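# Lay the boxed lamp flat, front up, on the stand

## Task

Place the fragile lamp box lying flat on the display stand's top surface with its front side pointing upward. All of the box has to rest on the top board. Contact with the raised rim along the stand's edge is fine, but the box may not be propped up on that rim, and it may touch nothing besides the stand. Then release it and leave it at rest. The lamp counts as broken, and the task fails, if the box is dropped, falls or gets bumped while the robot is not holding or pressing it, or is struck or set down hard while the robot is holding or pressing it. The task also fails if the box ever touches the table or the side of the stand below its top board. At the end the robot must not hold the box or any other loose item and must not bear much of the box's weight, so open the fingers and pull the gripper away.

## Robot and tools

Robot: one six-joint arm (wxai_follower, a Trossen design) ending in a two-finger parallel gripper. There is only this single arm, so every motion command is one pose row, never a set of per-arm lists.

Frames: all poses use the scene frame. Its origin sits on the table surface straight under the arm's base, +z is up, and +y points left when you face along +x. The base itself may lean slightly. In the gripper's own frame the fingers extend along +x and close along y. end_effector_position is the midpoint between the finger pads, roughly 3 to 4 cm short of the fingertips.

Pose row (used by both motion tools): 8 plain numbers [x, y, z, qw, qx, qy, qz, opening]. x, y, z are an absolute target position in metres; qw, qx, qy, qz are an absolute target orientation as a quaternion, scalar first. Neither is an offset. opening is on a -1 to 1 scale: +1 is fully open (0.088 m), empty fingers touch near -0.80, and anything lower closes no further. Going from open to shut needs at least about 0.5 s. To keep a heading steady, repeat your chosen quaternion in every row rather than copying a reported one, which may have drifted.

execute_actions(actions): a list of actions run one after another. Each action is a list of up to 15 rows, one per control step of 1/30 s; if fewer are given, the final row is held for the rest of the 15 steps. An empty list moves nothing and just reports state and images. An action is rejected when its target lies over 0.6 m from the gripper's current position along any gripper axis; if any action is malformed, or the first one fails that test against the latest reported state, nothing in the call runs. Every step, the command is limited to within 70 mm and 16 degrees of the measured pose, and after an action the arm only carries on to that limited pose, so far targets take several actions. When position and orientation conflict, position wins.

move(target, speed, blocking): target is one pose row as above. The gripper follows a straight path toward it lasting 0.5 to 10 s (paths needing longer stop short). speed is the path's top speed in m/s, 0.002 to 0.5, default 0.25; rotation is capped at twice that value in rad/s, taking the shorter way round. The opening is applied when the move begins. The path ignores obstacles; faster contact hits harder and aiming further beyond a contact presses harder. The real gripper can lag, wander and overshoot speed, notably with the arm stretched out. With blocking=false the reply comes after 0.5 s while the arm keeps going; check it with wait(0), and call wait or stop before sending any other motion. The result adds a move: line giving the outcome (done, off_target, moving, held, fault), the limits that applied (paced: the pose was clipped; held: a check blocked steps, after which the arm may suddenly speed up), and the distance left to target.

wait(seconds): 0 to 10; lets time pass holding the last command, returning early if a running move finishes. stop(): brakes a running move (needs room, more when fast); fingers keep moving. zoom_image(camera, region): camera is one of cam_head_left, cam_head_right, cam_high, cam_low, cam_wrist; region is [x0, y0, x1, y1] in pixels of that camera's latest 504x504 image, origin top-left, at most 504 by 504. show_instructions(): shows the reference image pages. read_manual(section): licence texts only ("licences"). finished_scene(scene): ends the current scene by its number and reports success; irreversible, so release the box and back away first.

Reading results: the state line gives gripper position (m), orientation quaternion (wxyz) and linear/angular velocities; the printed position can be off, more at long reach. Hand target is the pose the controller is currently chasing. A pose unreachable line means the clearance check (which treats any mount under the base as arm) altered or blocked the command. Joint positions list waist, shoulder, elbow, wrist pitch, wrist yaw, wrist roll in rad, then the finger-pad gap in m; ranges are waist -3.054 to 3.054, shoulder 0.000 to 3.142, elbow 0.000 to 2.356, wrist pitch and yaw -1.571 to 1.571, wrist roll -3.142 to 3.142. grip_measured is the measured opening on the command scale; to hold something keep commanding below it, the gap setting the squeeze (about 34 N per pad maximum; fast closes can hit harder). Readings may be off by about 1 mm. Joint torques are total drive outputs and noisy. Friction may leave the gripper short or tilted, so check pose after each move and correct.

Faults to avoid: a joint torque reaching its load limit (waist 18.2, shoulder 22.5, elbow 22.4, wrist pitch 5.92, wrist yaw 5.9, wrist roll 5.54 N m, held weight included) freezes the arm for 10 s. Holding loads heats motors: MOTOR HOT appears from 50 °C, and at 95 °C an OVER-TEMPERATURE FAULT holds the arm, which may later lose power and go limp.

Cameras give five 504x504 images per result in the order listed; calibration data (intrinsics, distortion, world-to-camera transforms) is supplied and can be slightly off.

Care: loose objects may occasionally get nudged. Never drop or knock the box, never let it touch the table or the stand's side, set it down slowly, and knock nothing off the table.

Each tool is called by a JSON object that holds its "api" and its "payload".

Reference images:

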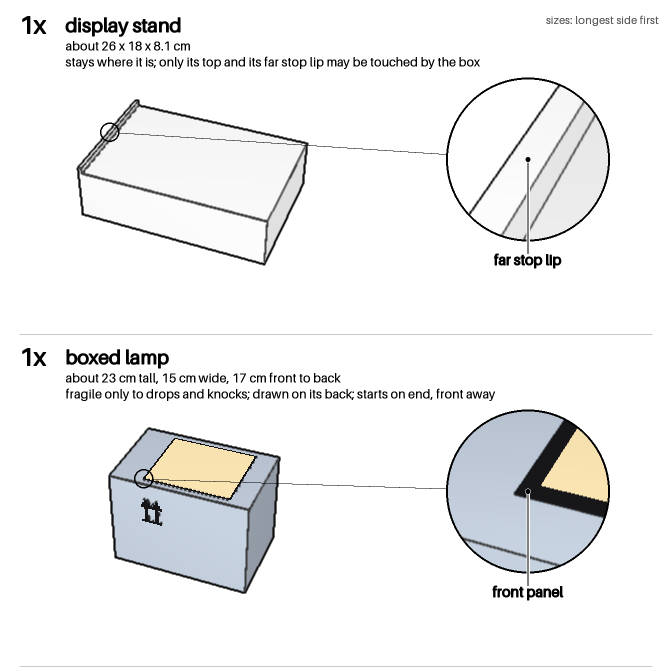

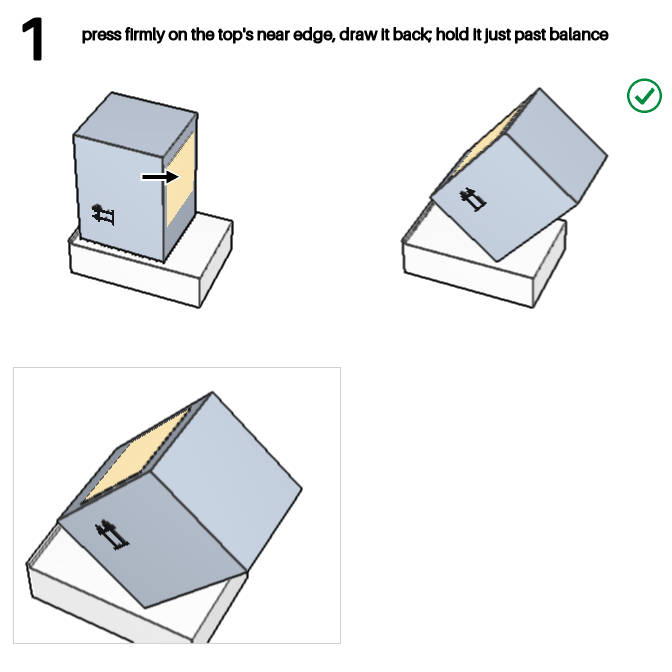

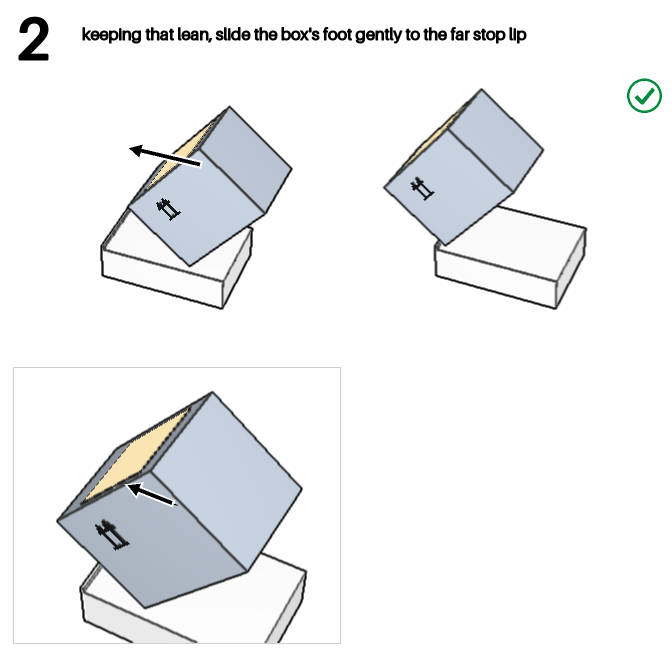

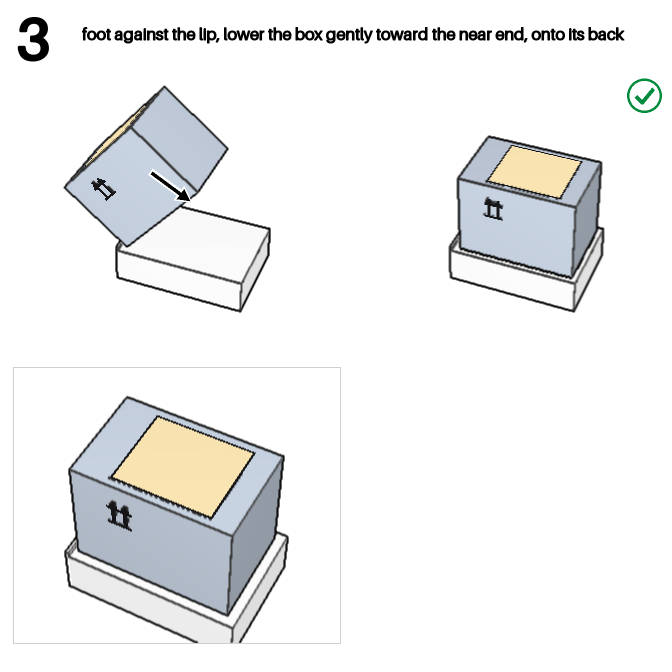

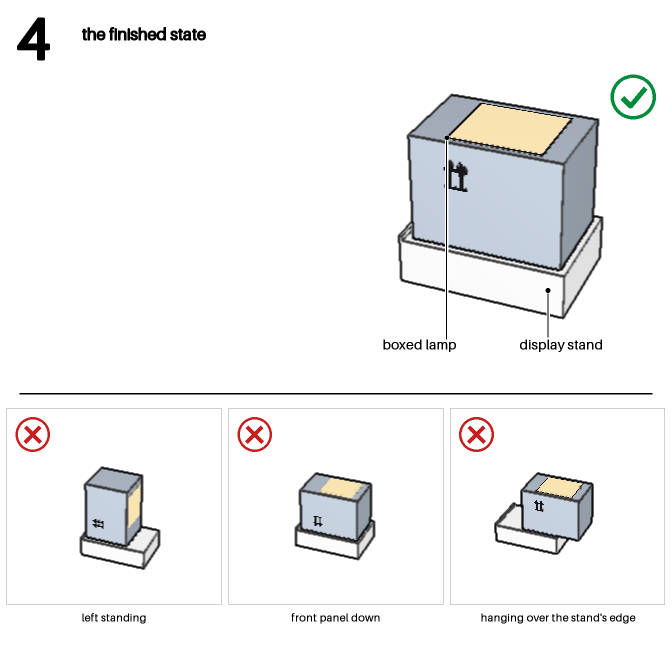

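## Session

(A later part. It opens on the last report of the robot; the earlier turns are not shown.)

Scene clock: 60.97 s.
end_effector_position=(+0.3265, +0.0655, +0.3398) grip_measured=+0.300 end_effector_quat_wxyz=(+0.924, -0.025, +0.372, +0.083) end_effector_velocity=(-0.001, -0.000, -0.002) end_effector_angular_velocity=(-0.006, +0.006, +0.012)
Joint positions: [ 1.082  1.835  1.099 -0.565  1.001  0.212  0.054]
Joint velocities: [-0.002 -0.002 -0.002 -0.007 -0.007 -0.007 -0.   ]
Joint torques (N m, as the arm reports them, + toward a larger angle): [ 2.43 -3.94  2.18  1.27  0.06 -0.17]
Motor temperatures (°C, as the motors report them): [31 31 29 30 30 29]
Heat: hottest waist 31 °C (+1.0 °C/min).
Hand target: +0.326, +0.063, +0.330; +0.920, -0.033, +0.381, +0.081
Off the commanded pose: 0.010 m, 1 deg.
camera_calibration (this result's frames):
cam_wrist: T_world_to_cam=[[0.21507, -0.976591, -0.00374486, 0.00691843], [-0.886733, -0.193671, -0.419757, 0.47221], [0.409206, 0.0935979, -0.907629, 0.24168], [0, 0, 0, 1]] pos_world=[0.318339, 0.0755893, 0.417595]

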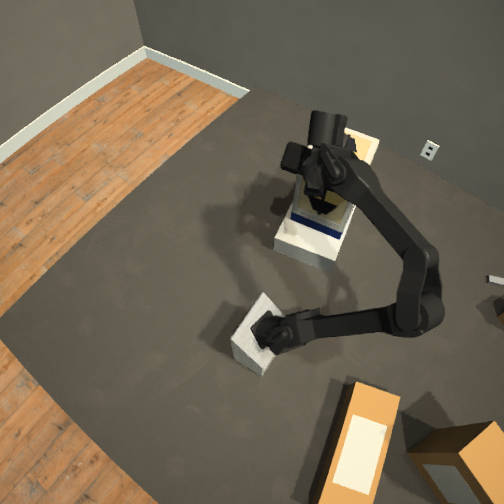

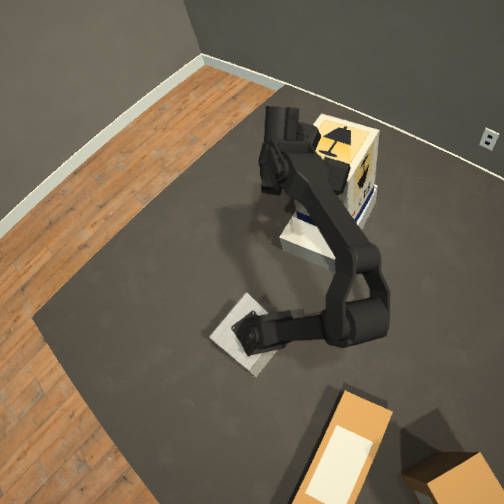

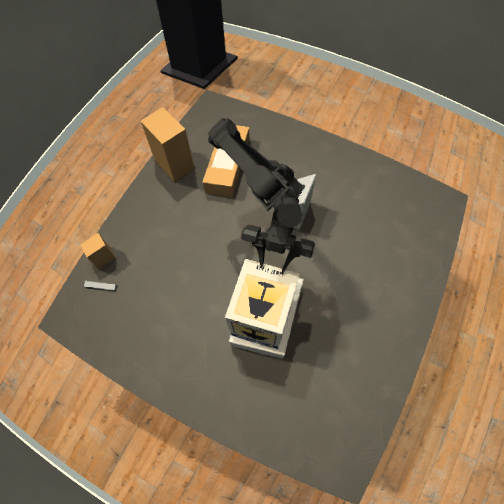

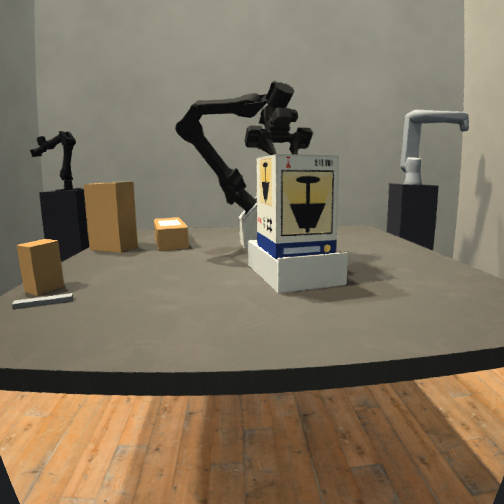

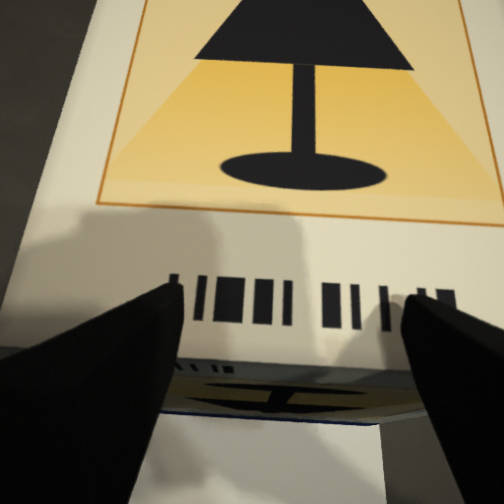

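{"api": "execute_actions", "payload": {"actions": [[[0.326,0.064,0.318,0.92,-0.033,0.381,0.081,0.3]],[[0.326,0.065,0.306,0.92,-0.033,0.381,0.081,0.3]],[[0.322,0.065,0.302,0.92,-0.033,0.381,0.081,0.3]],[[0.317,0.064,0.302,0.92,-0.033,0.381,0.081,0.3]],[[0.312,0.063,0.302,0.92,-0.033,0.381,0.081,0.3]],[[0.307,0.062,0.302,0.92,-0.033,0.381,0.081,0.3]]]}}

Scene clock: 68.37 s.
end_effector_position=(+0.3119, +0.0641, +0.3358) grip_measured=+0.299 end_effector_quat_wxyz=(+0.934, -0.008, +0.346, +0.085) end_effector_velocity=(-0.001, -0.000, -0.002) end_effector_angular_velocity=(-0.018, +0.003, +0.022)
Joint positions: [ 1.109  1.76   0.974 -0.444  1.008  0.193  0.054]
Joint velocities: [-0.002 -0.002 -0.002 -0.007 -0.007 -0.022 -0.   ]
Joint torques (N m, as the arm reports them, + toward a larger angle): [ 0.22 -0.85 -1.11 -0.69 -0.17  0.68]
Motor temperatures (°C, as the motors report them): [31 31 29 30 30 29]
Heat: hottest waist 31 °C (+0.0 °C/min).
Hand target: +0.306, +0.062, +0.303; +0.920, -0.033, +0.381, +0.081
Off the commanded pose: 0.034 m, 5 deg.
camera_calibration (this result's frames):
cam_wrist: T_world_to_cam=[[0.206376, -0.978012, -0.0300269, 0.0202313], [-0.864986, -0.168009, -0.472835, 0.466712], [0.457393, 0.123555, -0.880639, 0.218143], [0, 0, 0, 1]] pos_world=[0.299747, 0.0712456, 0.41339]

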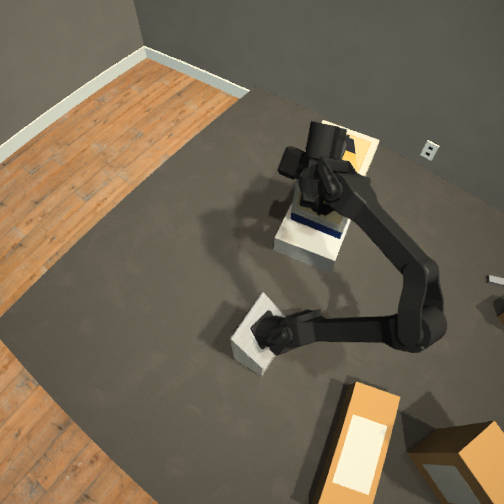

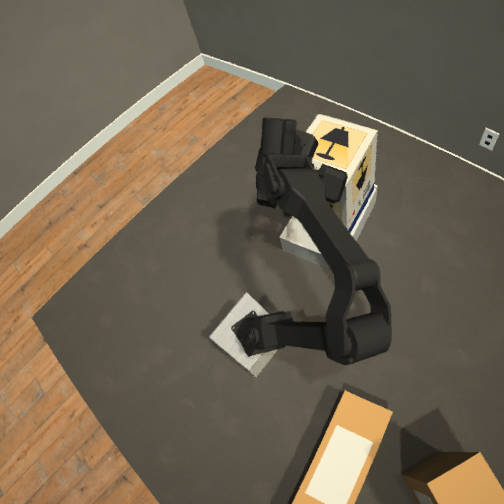

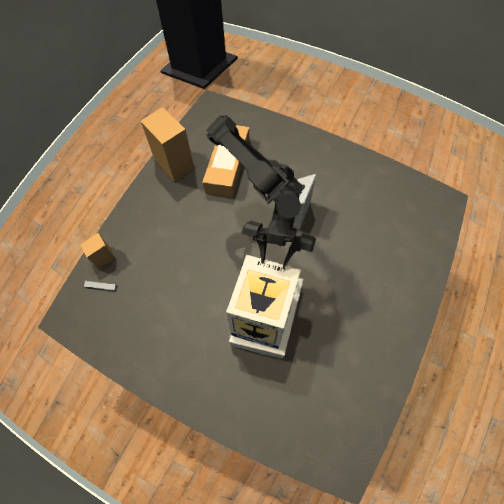

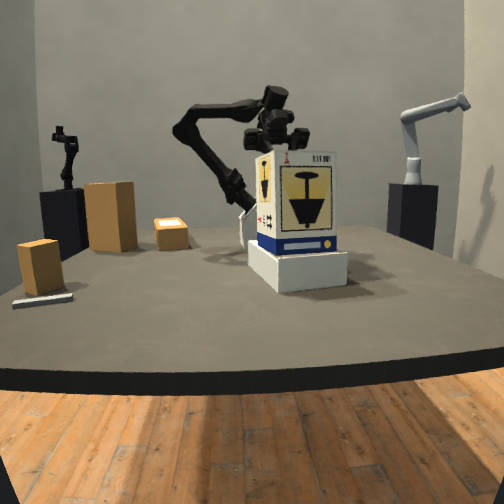

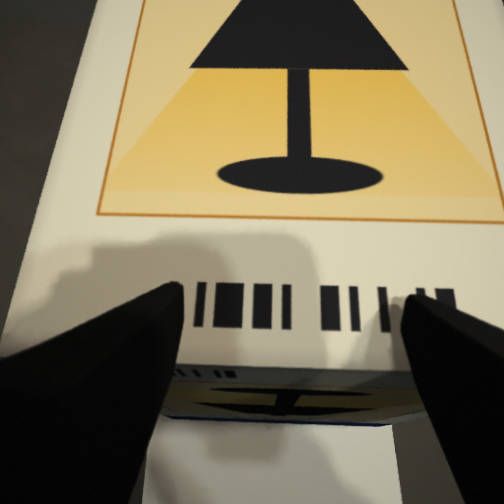

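{"api": "execute_actions", "payload": {"actions": [[[0.300,0.061,0.302,0.92,-0.036,0.381,0.081,0.3]],[[0.293,0.059,0.304,0.92,-0.039,0.381,0.081,0.3]],[[0.286,0.058,0.306,0.92,-0.04,0.381,0.081,0.3]],[[0.279,0.057,0.308,0.92,-0.04,0.381,0.081,0.3]],[[0.272,0.055,0.309,0.92,-0.04,0.381,0.081,0.3]],[[0.265,0.054,0.310,0.92,-0.04,0.381,0.081,0.3]],[[0.258,0.053,0.310,0.92,-0.04,0.381,0.081,0.3]],[[0.251,0.051,0.310,0.92,-0.04,0.381,0.081,0.3]]]}}

Scene clock: 75.97 s.
end_effector_position=(+0.2536, +0.0536, +0.3279) grip_measured=+0.299 end_effector_quat_wxyz=(+0.929, -0.026, +0.360, +0.083) end_effector_velocity=(+0.002, -0.003, +0.001) end_effector_angular_velocity=(-0.010, -0.014, -0.014)
Joint positions: [ 1.251  1.687  0.908 -0.752  1.036  0.493  0.054]
Joint velocities: [-0.002 -0.002 -0.002  0.007  0.022 -0.007 -0.   ]
Joint torques (N m, as the arm reports them, + toward a larger angle): [ 0.7  -1.52  0.94  0.19 -0.19  0.31]
Motor temperatures (°C, as the motors report them): [30 31 29 29 30 29]
Heat: hottest shoulder 31 °C (-1.0 °C/min).
Hand target: +0.251, +0.051, +0.310; +0.920, -0.040, +0.381, +0.081
Off the commanded pose: 0.018 m, 3 deg.
camera_calibration (this result's frames):
cam_wrist: T_world_to_cam=[[0.215677, -0.976465, -0.000490347, 0.00968317], [-0.876249, -0.19332, -0.441378, 0.404717], [0.430895, 0.0956249, -0.897321, 0.252801], [0, 0, 0, 1]] pos_world=[0.243613, 0.0635212, 0.405481]

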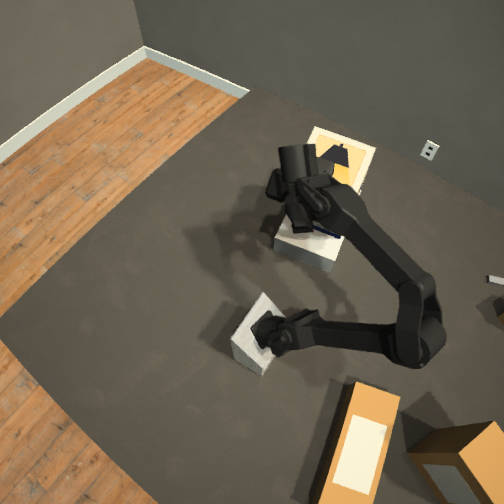

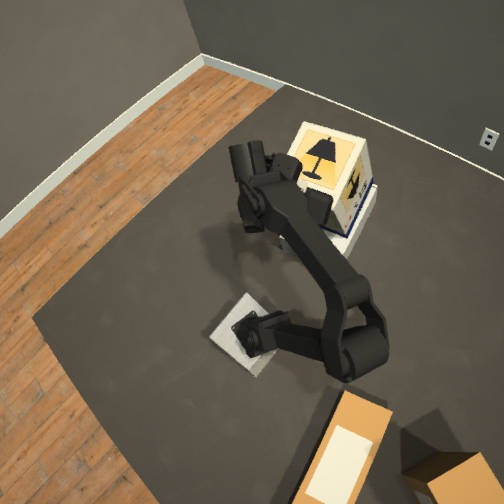

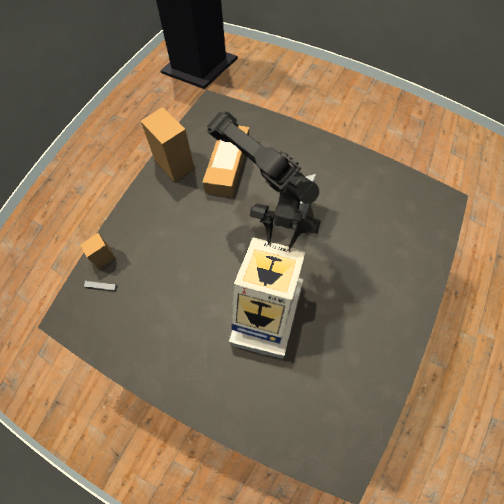

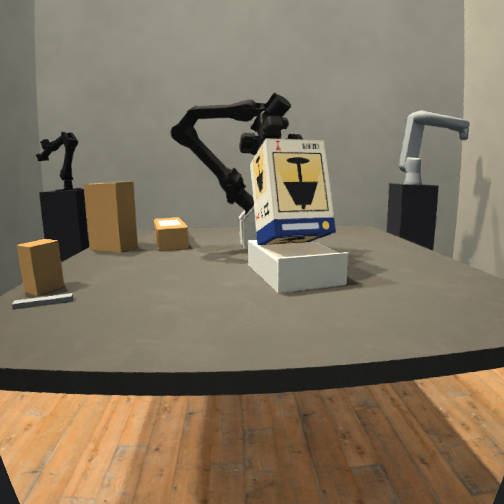

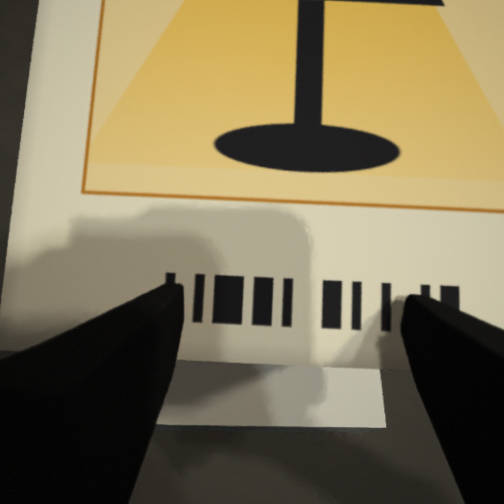

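{"api": "execute_actions", "payload": {"actions": [[[0.244,0.050,0.308,0.92,-0.04,0.381,0.081,0.3]],[[0.237,0.049,0.306,0.92,-0.04,0.381,0.081,0.3]],[[0.230,0.048,0.304,0.92,-0.04,0.381,0.081,0.3]],[[0.224,0.047,0.301,0.92,-0.04,0.381,0.081,0.3]],[[0.218,0.046,0.298,0.92,-0.04,0.381,0.081,0.3]],[[0.212,0.045,0.295,0.92,-0.04,0.381,0.081,0.3]]]}}

Scene clock: 81.80 s.
end_effector_position=(+0.2137, +0.0463, +0.2980) grip_measured=+0.300 end_effector_quat_wxyz=(+0.921, -0.038, +0.379, +0.082) end_effector_velocity=(-0.001, -0.001, -0.002) end_effector_angular_velocity=(+0.001, +0.010, -0.000)
Joint positions: [ 1.333  1.646  0.787 -0.886  1.015  0.698  0.054]
Joint velocities: [-0.002 -0.002 -0.002 -0.007 -0.007  0.007 -0.   ]
Joint torques (N m, as the arm reports them, + toward a larger angle): [ 1.87 -2.54  3.05  0.92  0.28  0.2 ]
Motor temperatures (°C, as the motors report them): [30 30 29 29 30 29]
Heat: hottest waist 30 °C (-3.0 °C/min).
Hand target: +0.212, +0.045, +0.295; +0.920, -0.040, +0.381, +0.081
Off the commanded pose: 0.004 m, 0 deg.
camera_calibration (this result's frames):
cam_wrist: T_world_to_cam=[[0.222674, -0.97472, 0.018353, 0.00393646], [-0.890744, -0.211068, -0.402523, 0.347493], [0.396221, 0.0732833, -0.915226, 0.257711], [0, 0, 0, 1]] pos_world=[0.20654, 0.0582957, 0.375665]

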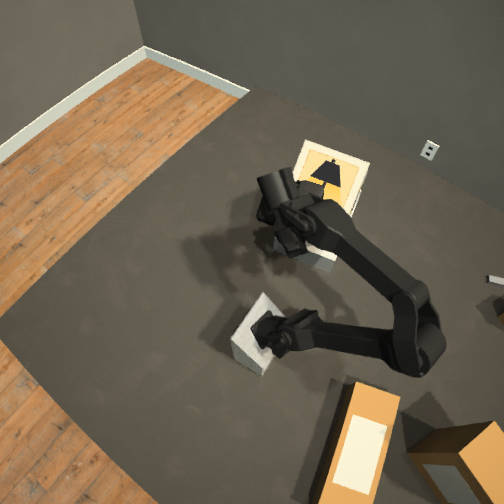

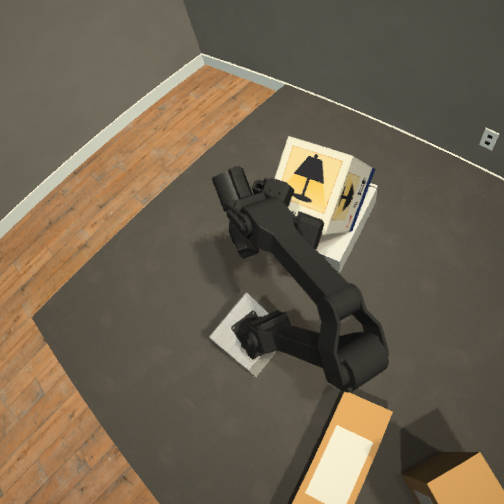

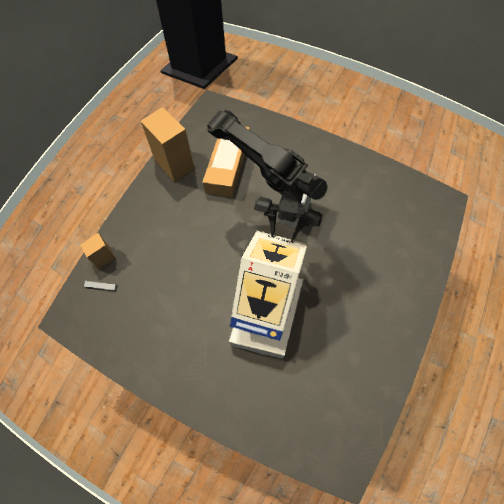

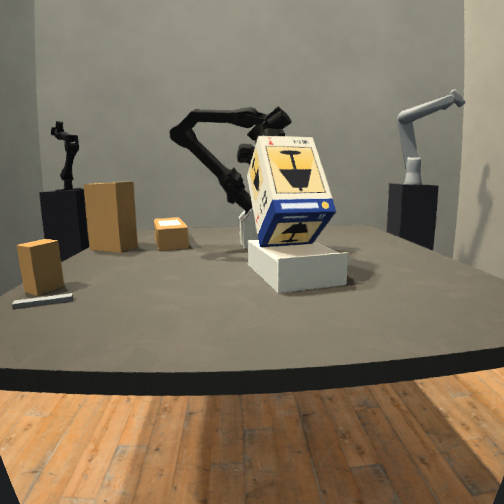

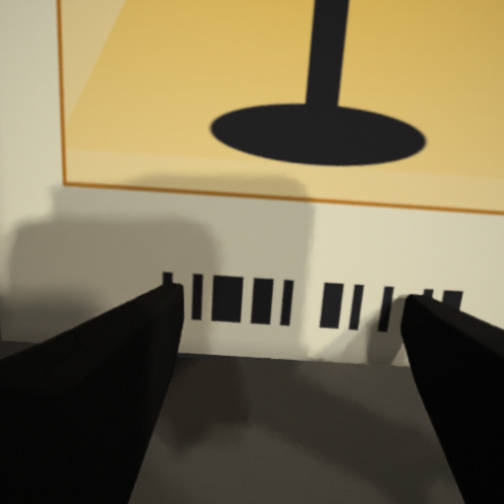

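{"api": "move", "payload": {"target": [0.26,0.056,0.291,0.919,-0.031,0.381,0.09,0.3], "speed": 0.02}}

Scene clock: 86.27 s.
end_effector_position=(+0.2579, +0.0549, +0.2907) grip_measured=+0.300 end_effector_quat_wxyz=(+0.920, -0.032, +0.380, +0.089) end_effector_velocity=(-0.000, +0.002, -0.002) end_effector_angular_velocity=(+0.013, +0.013, +0.012)
Joint positions: [ 1.17   1.673  0.787 -0.582  1.004  0.384  0.054]
Joint velocities: [-0.007 -0.002 -0.002  0.007 -0.022 -0.007  0.   ]
Joint torques (N m, as the arm reports them, + toward a larger angle): [ 2.36 -1.65  4.94  1.67  0.03 -0.15]
Motor temperatures (°C, as the motors report them): [30 30 29 30 30 29]
Heat: hottest waist 30 °C (-3.0 °C/min).
Hand target: +0.260, +0.056, +0.291; +0.919, -0.031, +0.382, +0.090
Off the commanded pose: 0.002 m, 0 deg.
move: done
camera_calibration (this result's frames):
cam_wrist: T_world_to_cam=[[0.230954, -0.972964, 0.00122665, 0.0053709], [-0.890852, -0.211969, -0.40181, 0.385633], [0.391207, 0.0917068, -0.915722, 0.233292], [0, 0, 0, 1]] pos_world=[0.251036, 0.0655737, 0.368575]

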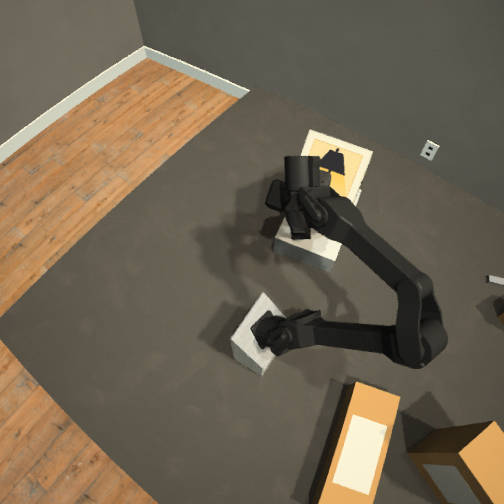

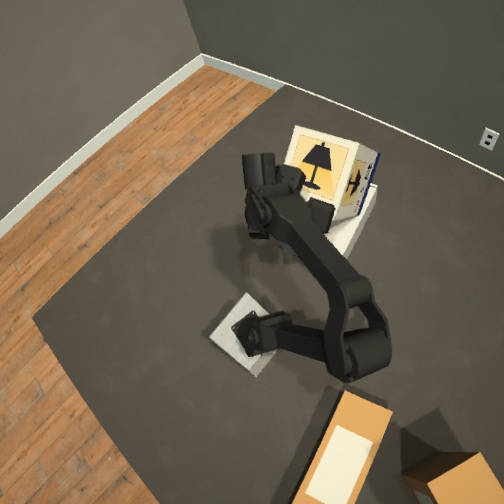

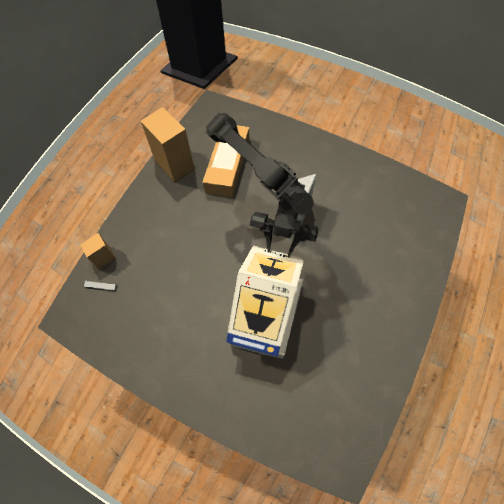

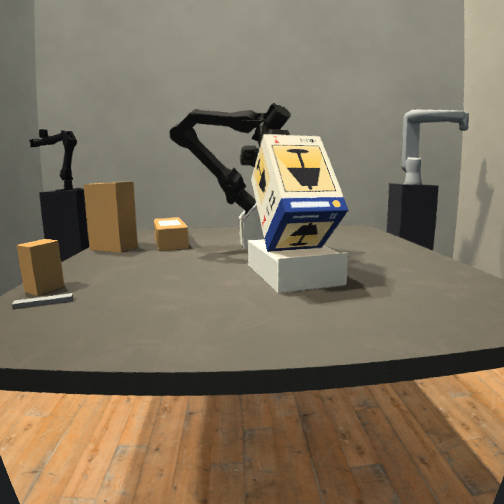

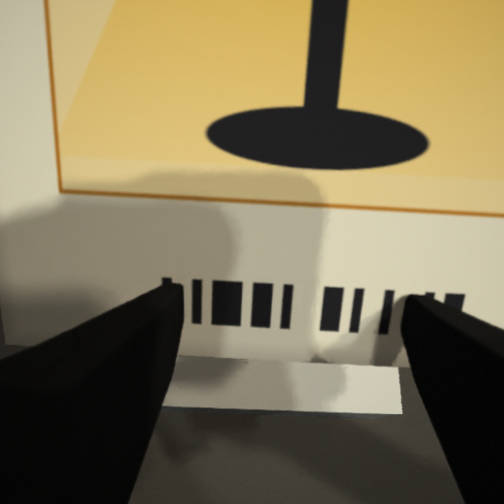

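{"api": "move", "payload": {"target": [0.33,0.072,0.291,0.919,-0.031,0.381,0.09,0.3], "speed": 0.02}}

{"api": "zoom_image", "payload": {"camera": "cam_low", "region": [220,120,400,300]}}

Scene clock: 92.03 s.
end_effector_position=(+0.3272, +0.0707, +0.2914) grip_measured=+0.300 end_effector_quat_wxyz=(+0.920, -0.032, +0.381, +0.089) end_effector_velocity=(+0.001, +0.001, +0.003) end_effector_angular_velocity=(+0.019, -0.005, -0.005)
Joint positions: [ 1.004  1.827  0.922 -0.318  0.966  0.091  0.054]
Joint velocities: [ 0.002 -0.002  0.002  0.007 -0.007  0.007 -0.   ]
Joint torques (N m, as the arm reports them, + toward a larger angle): [ 3.34 -2.78  5.09  1.78 -0.12 -0.18]
Motor temperatures (°C, as the motors report them): [30 30 30 30 30 29]
Heat: hottest waist 30 °C (-2.0 °C/min).
Hand target: +0.330, +0.072, +0.291; +0.919, -0.031, +0.381, +0.090
Off the commanded pose: 0.003 m, 0 deg.
move: done
camera_calibration (this result's frames):
cam_wrist: T_world_to_cam=[[0.230957, -0.972964, 0.000442065, 0.00490831], [-0.891186, -0.211727, -0.401197, 0.450906], [0.390444, 0.0922651, -0.915992, 0.205682], [0, 0, 0, 1]] pos_world=[0.3204, 0.0812672, 0.369303]

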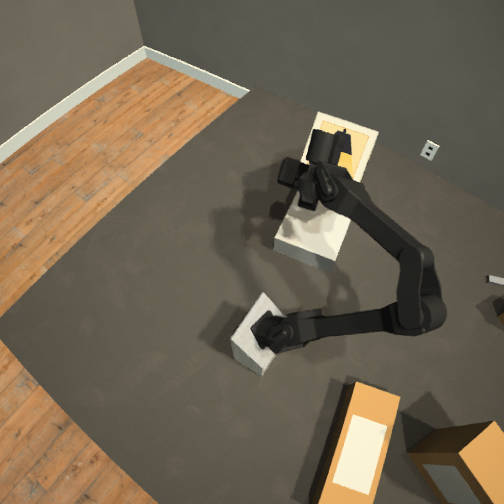

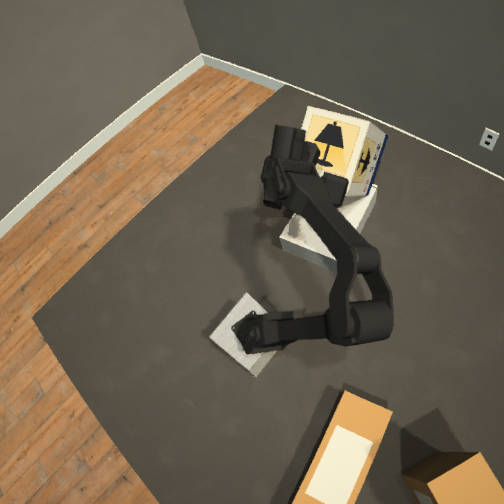

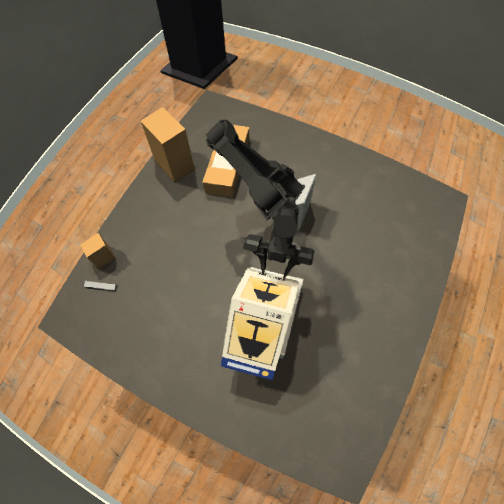

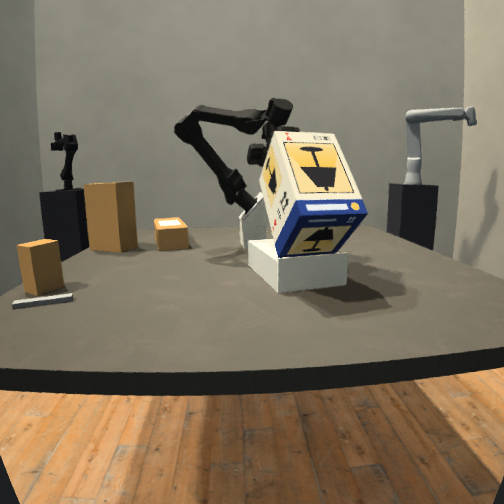

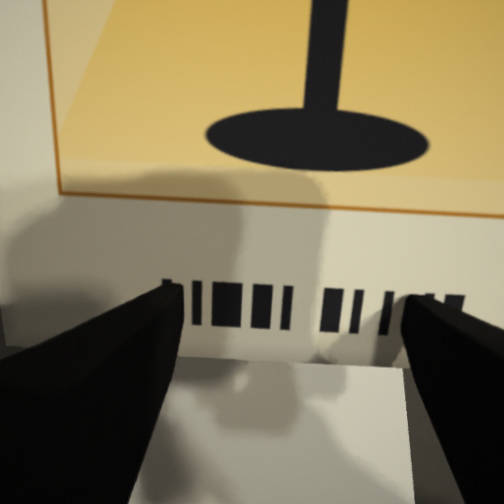

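Region (220, 120, 400, 300) of cam_low's 504x504 image, scaled by 2.800, with more detail than that image has.

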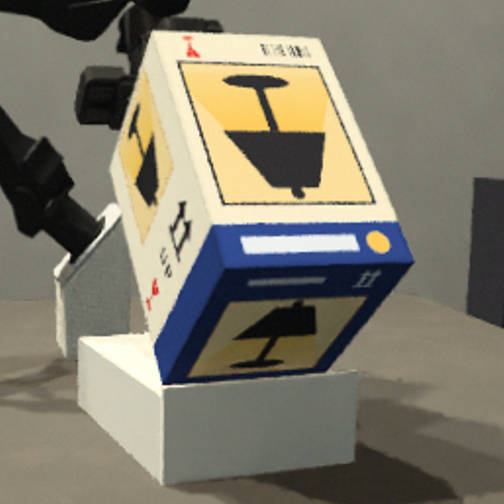

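{"api": "move", "payload": {"target": [0.356,0.077,0.28,0.919,-0.031,0.381,0.09,0.3], "speed": 0.012}}

Scene clock: 96.47 s.
end_effector_position=(+0.3522, +0.0756, +0.2953) grip_measured=+0.299 end_effector_quat_wxyz=(+0.926, -0.027, +0.364, +0.091) end_effector_velocity=(-0.000, -0.001, -0.003) end_effector_angular_velocity=(-0.006, +0.008, +0.010)
Joint positions: [ 0.962  1.871  0.957 -0.193  0.946 -0.023  0.054]
Joint velocities: [-0.007 -0.002 -0.002 -0.007 -0.007 -0.007 -0.   ]
Joint torques (N m, as the arm reports them, + toward a larger angle): [ 1.72 -0.63  3.82  1.6  -0.41  0.05]
Motor temperatures (°C, as the motors report them): [30 30 30 30 30 29]
Heat: hottest waist 30 °C (-2.0 °C/min).
Hand target: +0.355, +0.077, +0.280; +0.919, -0.031, +0.382, +0.090
Off the commanded pose: 0.016 m, 2 deg.
move: off_target
camera_calibration (this result's frames):
cam_wrist: T_world_to_cam=[[0.231134, -0.972913, -0.00415113, 0.00522644], [-0.877044, -0.206508, -0.43376, 0.480002], [0.421154, 0.103897, -0.901019, 0.182859], [0, 0, 0, 1]] pos_world=[0.342763, 0.0852102, 0.372987]

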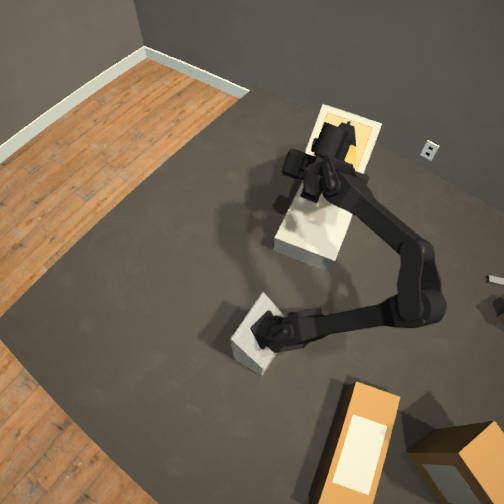

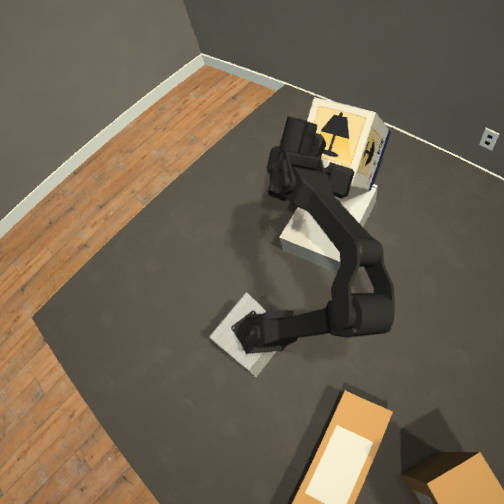

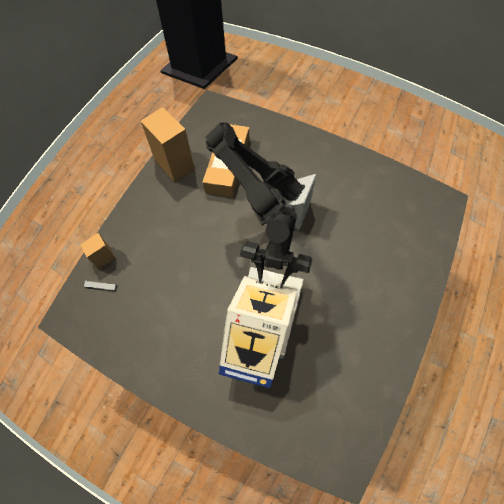

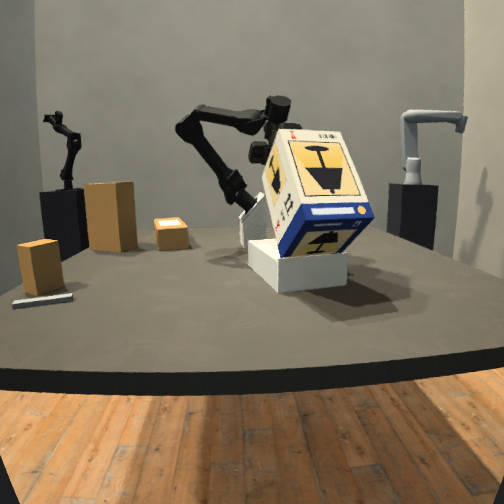

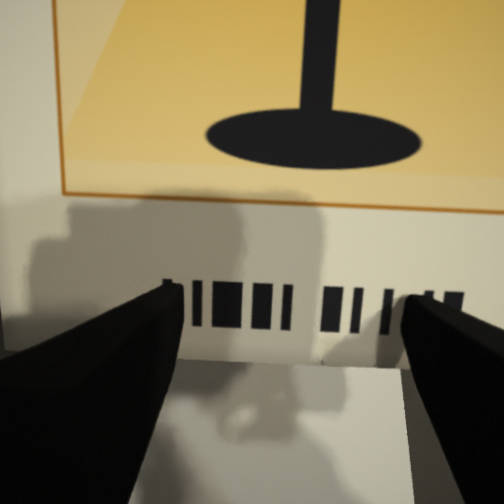

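{"api": "execute_actions", "payload": {"actions": [[[0.351,0.076,0.273,0.92,-0.031,0.378,0.09,0.3]],[[0.344,0.075,0.266,0.92,-0.031,0.374,0.09,0.3]],[[0.337,0.074,0.259,0.92,-0.031,0.37,0.09,0.3]],[[0.331,0.072,0.252,0.92,-0.031,0.365,0.09,0.3]],[[0.325,0.071,0.244,0.92,-0.031,0.36,0.09,0.3]],[[0.319,0.07,0.236,0.92,-0.03,0.355,0.09,0.3]],[[0.313,0.069,0.228,0.92,-0.03,0.35,0.09,0.3]]]}}

Scene clock: 103.77 s.
end_effector_position=(+0.3098, +0.0726, +0.2499) grip_measured=+0.300 end_effector_quat_wxyz=(+0.940, -0.020, +0.328, +0.093) end_effector_velocity=(-0.001, +0.002, -0.001) end_effector_angular_velocity=(+0.014, +0.006, +0.015)
Joint positions: [ 0.965  1.771  0.596  0.199  0.937 -0.121  0.054]
Joint velocities: [-0.002 -0.002 -0.002 -0.007 -0.022  0.007  0.   ]
Joint torques (N m, as the arm reports them, + toward a larger angle): [-0.81  0.17  2.88  1.71 -0.55 -0.45]
Motor temperatures (°C, as the motors report them): [30 30 30 30 30 29]
Heat: hottest waist 30 °C (-2.0 °C/min).
Hand target: +0.312, +0.069, +0.229; +0.930, -0.030, +0.354, +0.091
Off the commanded pose: 0.022 m, 3 deg.
camera_calibration (this result's frames):
cam_wrist: T_world_to_cam=[[0.230691, -0.972997, -0.0076973, 0.0129506], [-0.841443, -0.195516, -0.503733, 0.428197], [0.488625, 0.122683, -0.863825, 0.12864], [0, 0, 0, 1]] pos_world=[0.294459, 0.080538, 0.326919]

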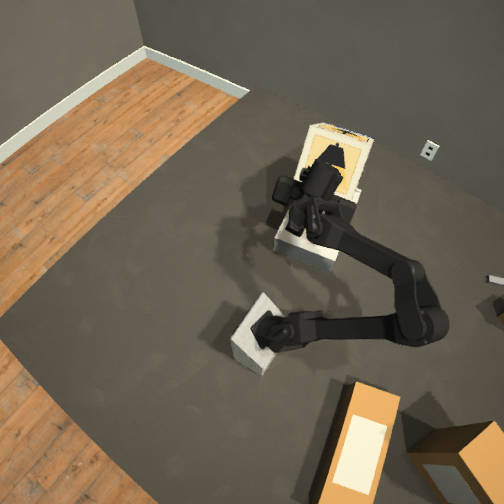

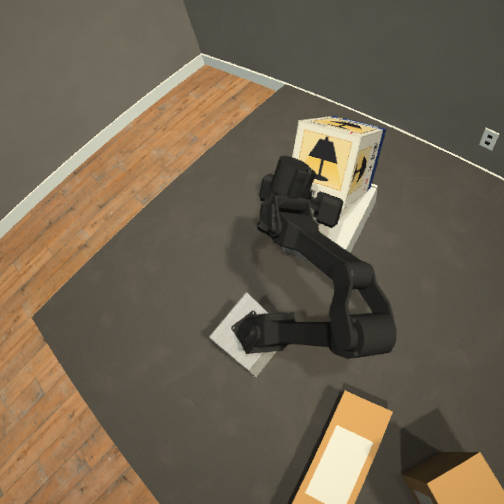

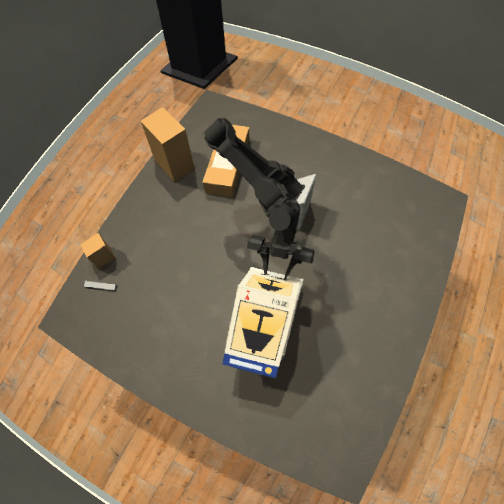

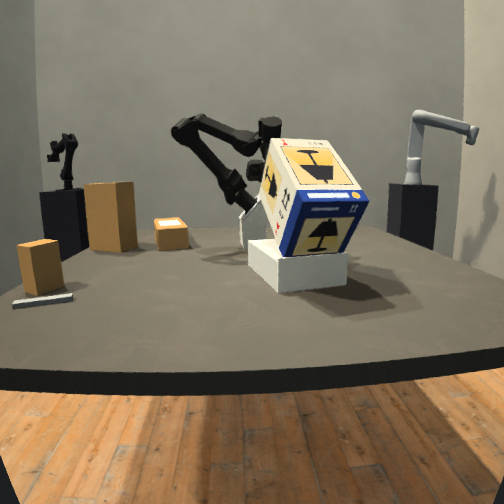

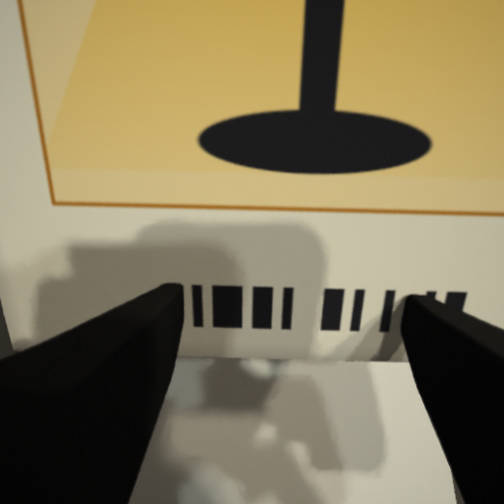

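{"api": "execute_actions", "payload": {"actions": [[[0.307,0.067,0.223,0.92,-0.03,0.35,0.09,0.3]],[[0.301,0.065,0.217,0.92,-0.03,0.35,0.09,0.3]],[[0.296,0.063,0.21,0.92,-0.03,0.35,0.09,0.3]],[[0.291,0.062,0.202,0.92,-0.03,0.35,0.09,0.3]],[[0.287,0.061,0.194,0.92,-0.03,0.35,0.09,0.3]],[[0.283,0.06,0.186,0.92,-0.03,0.35,0.09,0.3]]]}}

Scene clock: 109.97 s.
end_effector_position=(+0.2764, +0.0601, +0.1808) grip_measured=+0.299 end_effector_quat_wxyz=(+0.927, -0.039, +0.361, +0.094) end_effector_velocity=(-0.004, -0.002, -0.005) end_effector_angular_velocity=(-0.027, +0.015, +0.015)
Joint positions: [ 0.863  1.795  0.354  0.455  0.898 -0.195  0.054]
Joint velocities: [-0.002 -0.002 -0.007 -0.022  0.007 -0.007 -0.   ]
Joint torques (N m, as the arm reports them, + toward a larger angle): [ 2.49 -3.41  4.56  2.79 -0.26 -0.4 ]
Motor temperatures (°C, as the motors report them): [30 30 30 31 30 29]
Heat: hottest wrist pitch 31 °C (-1.0 °C/min).
Hand target: +0.283, +0.060, +0.186; +0.930, -0.031, +0.354, +0.091
Off the commanded pose: 0.008 m, 1 deg.
camera_calibration (this result's frames):
cam_wrist: T_world_to_cam=[[0.245171, -0.969361, 0.0151627, -0.000410197], [-0.870145, -0.22692, -0.437441, 0.360645], [0.427479, 0.0940543, -0.899119, 0.111777], [0, 0, 0, 1]] pos_world=[0.266132, 0.0709268, 0.258268]

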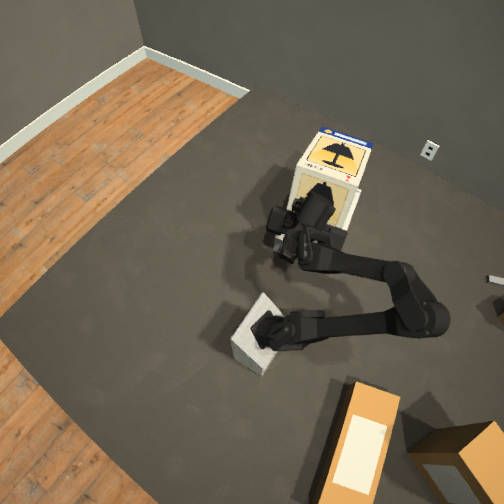

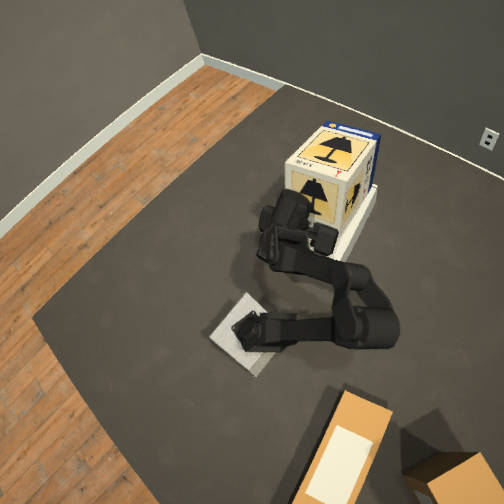

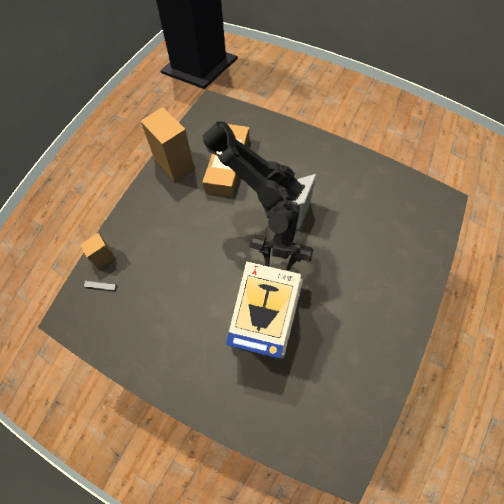

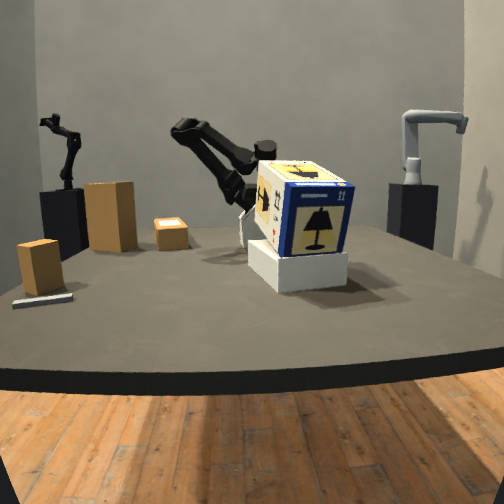

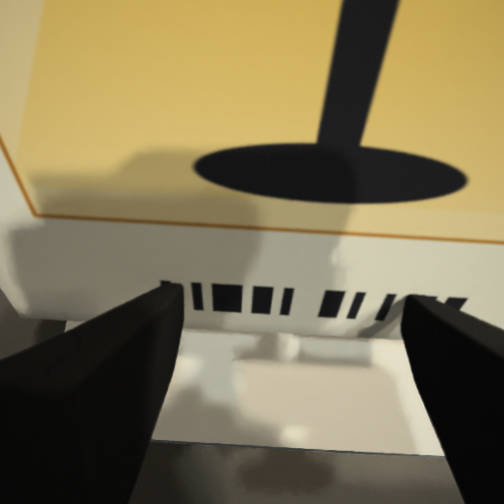

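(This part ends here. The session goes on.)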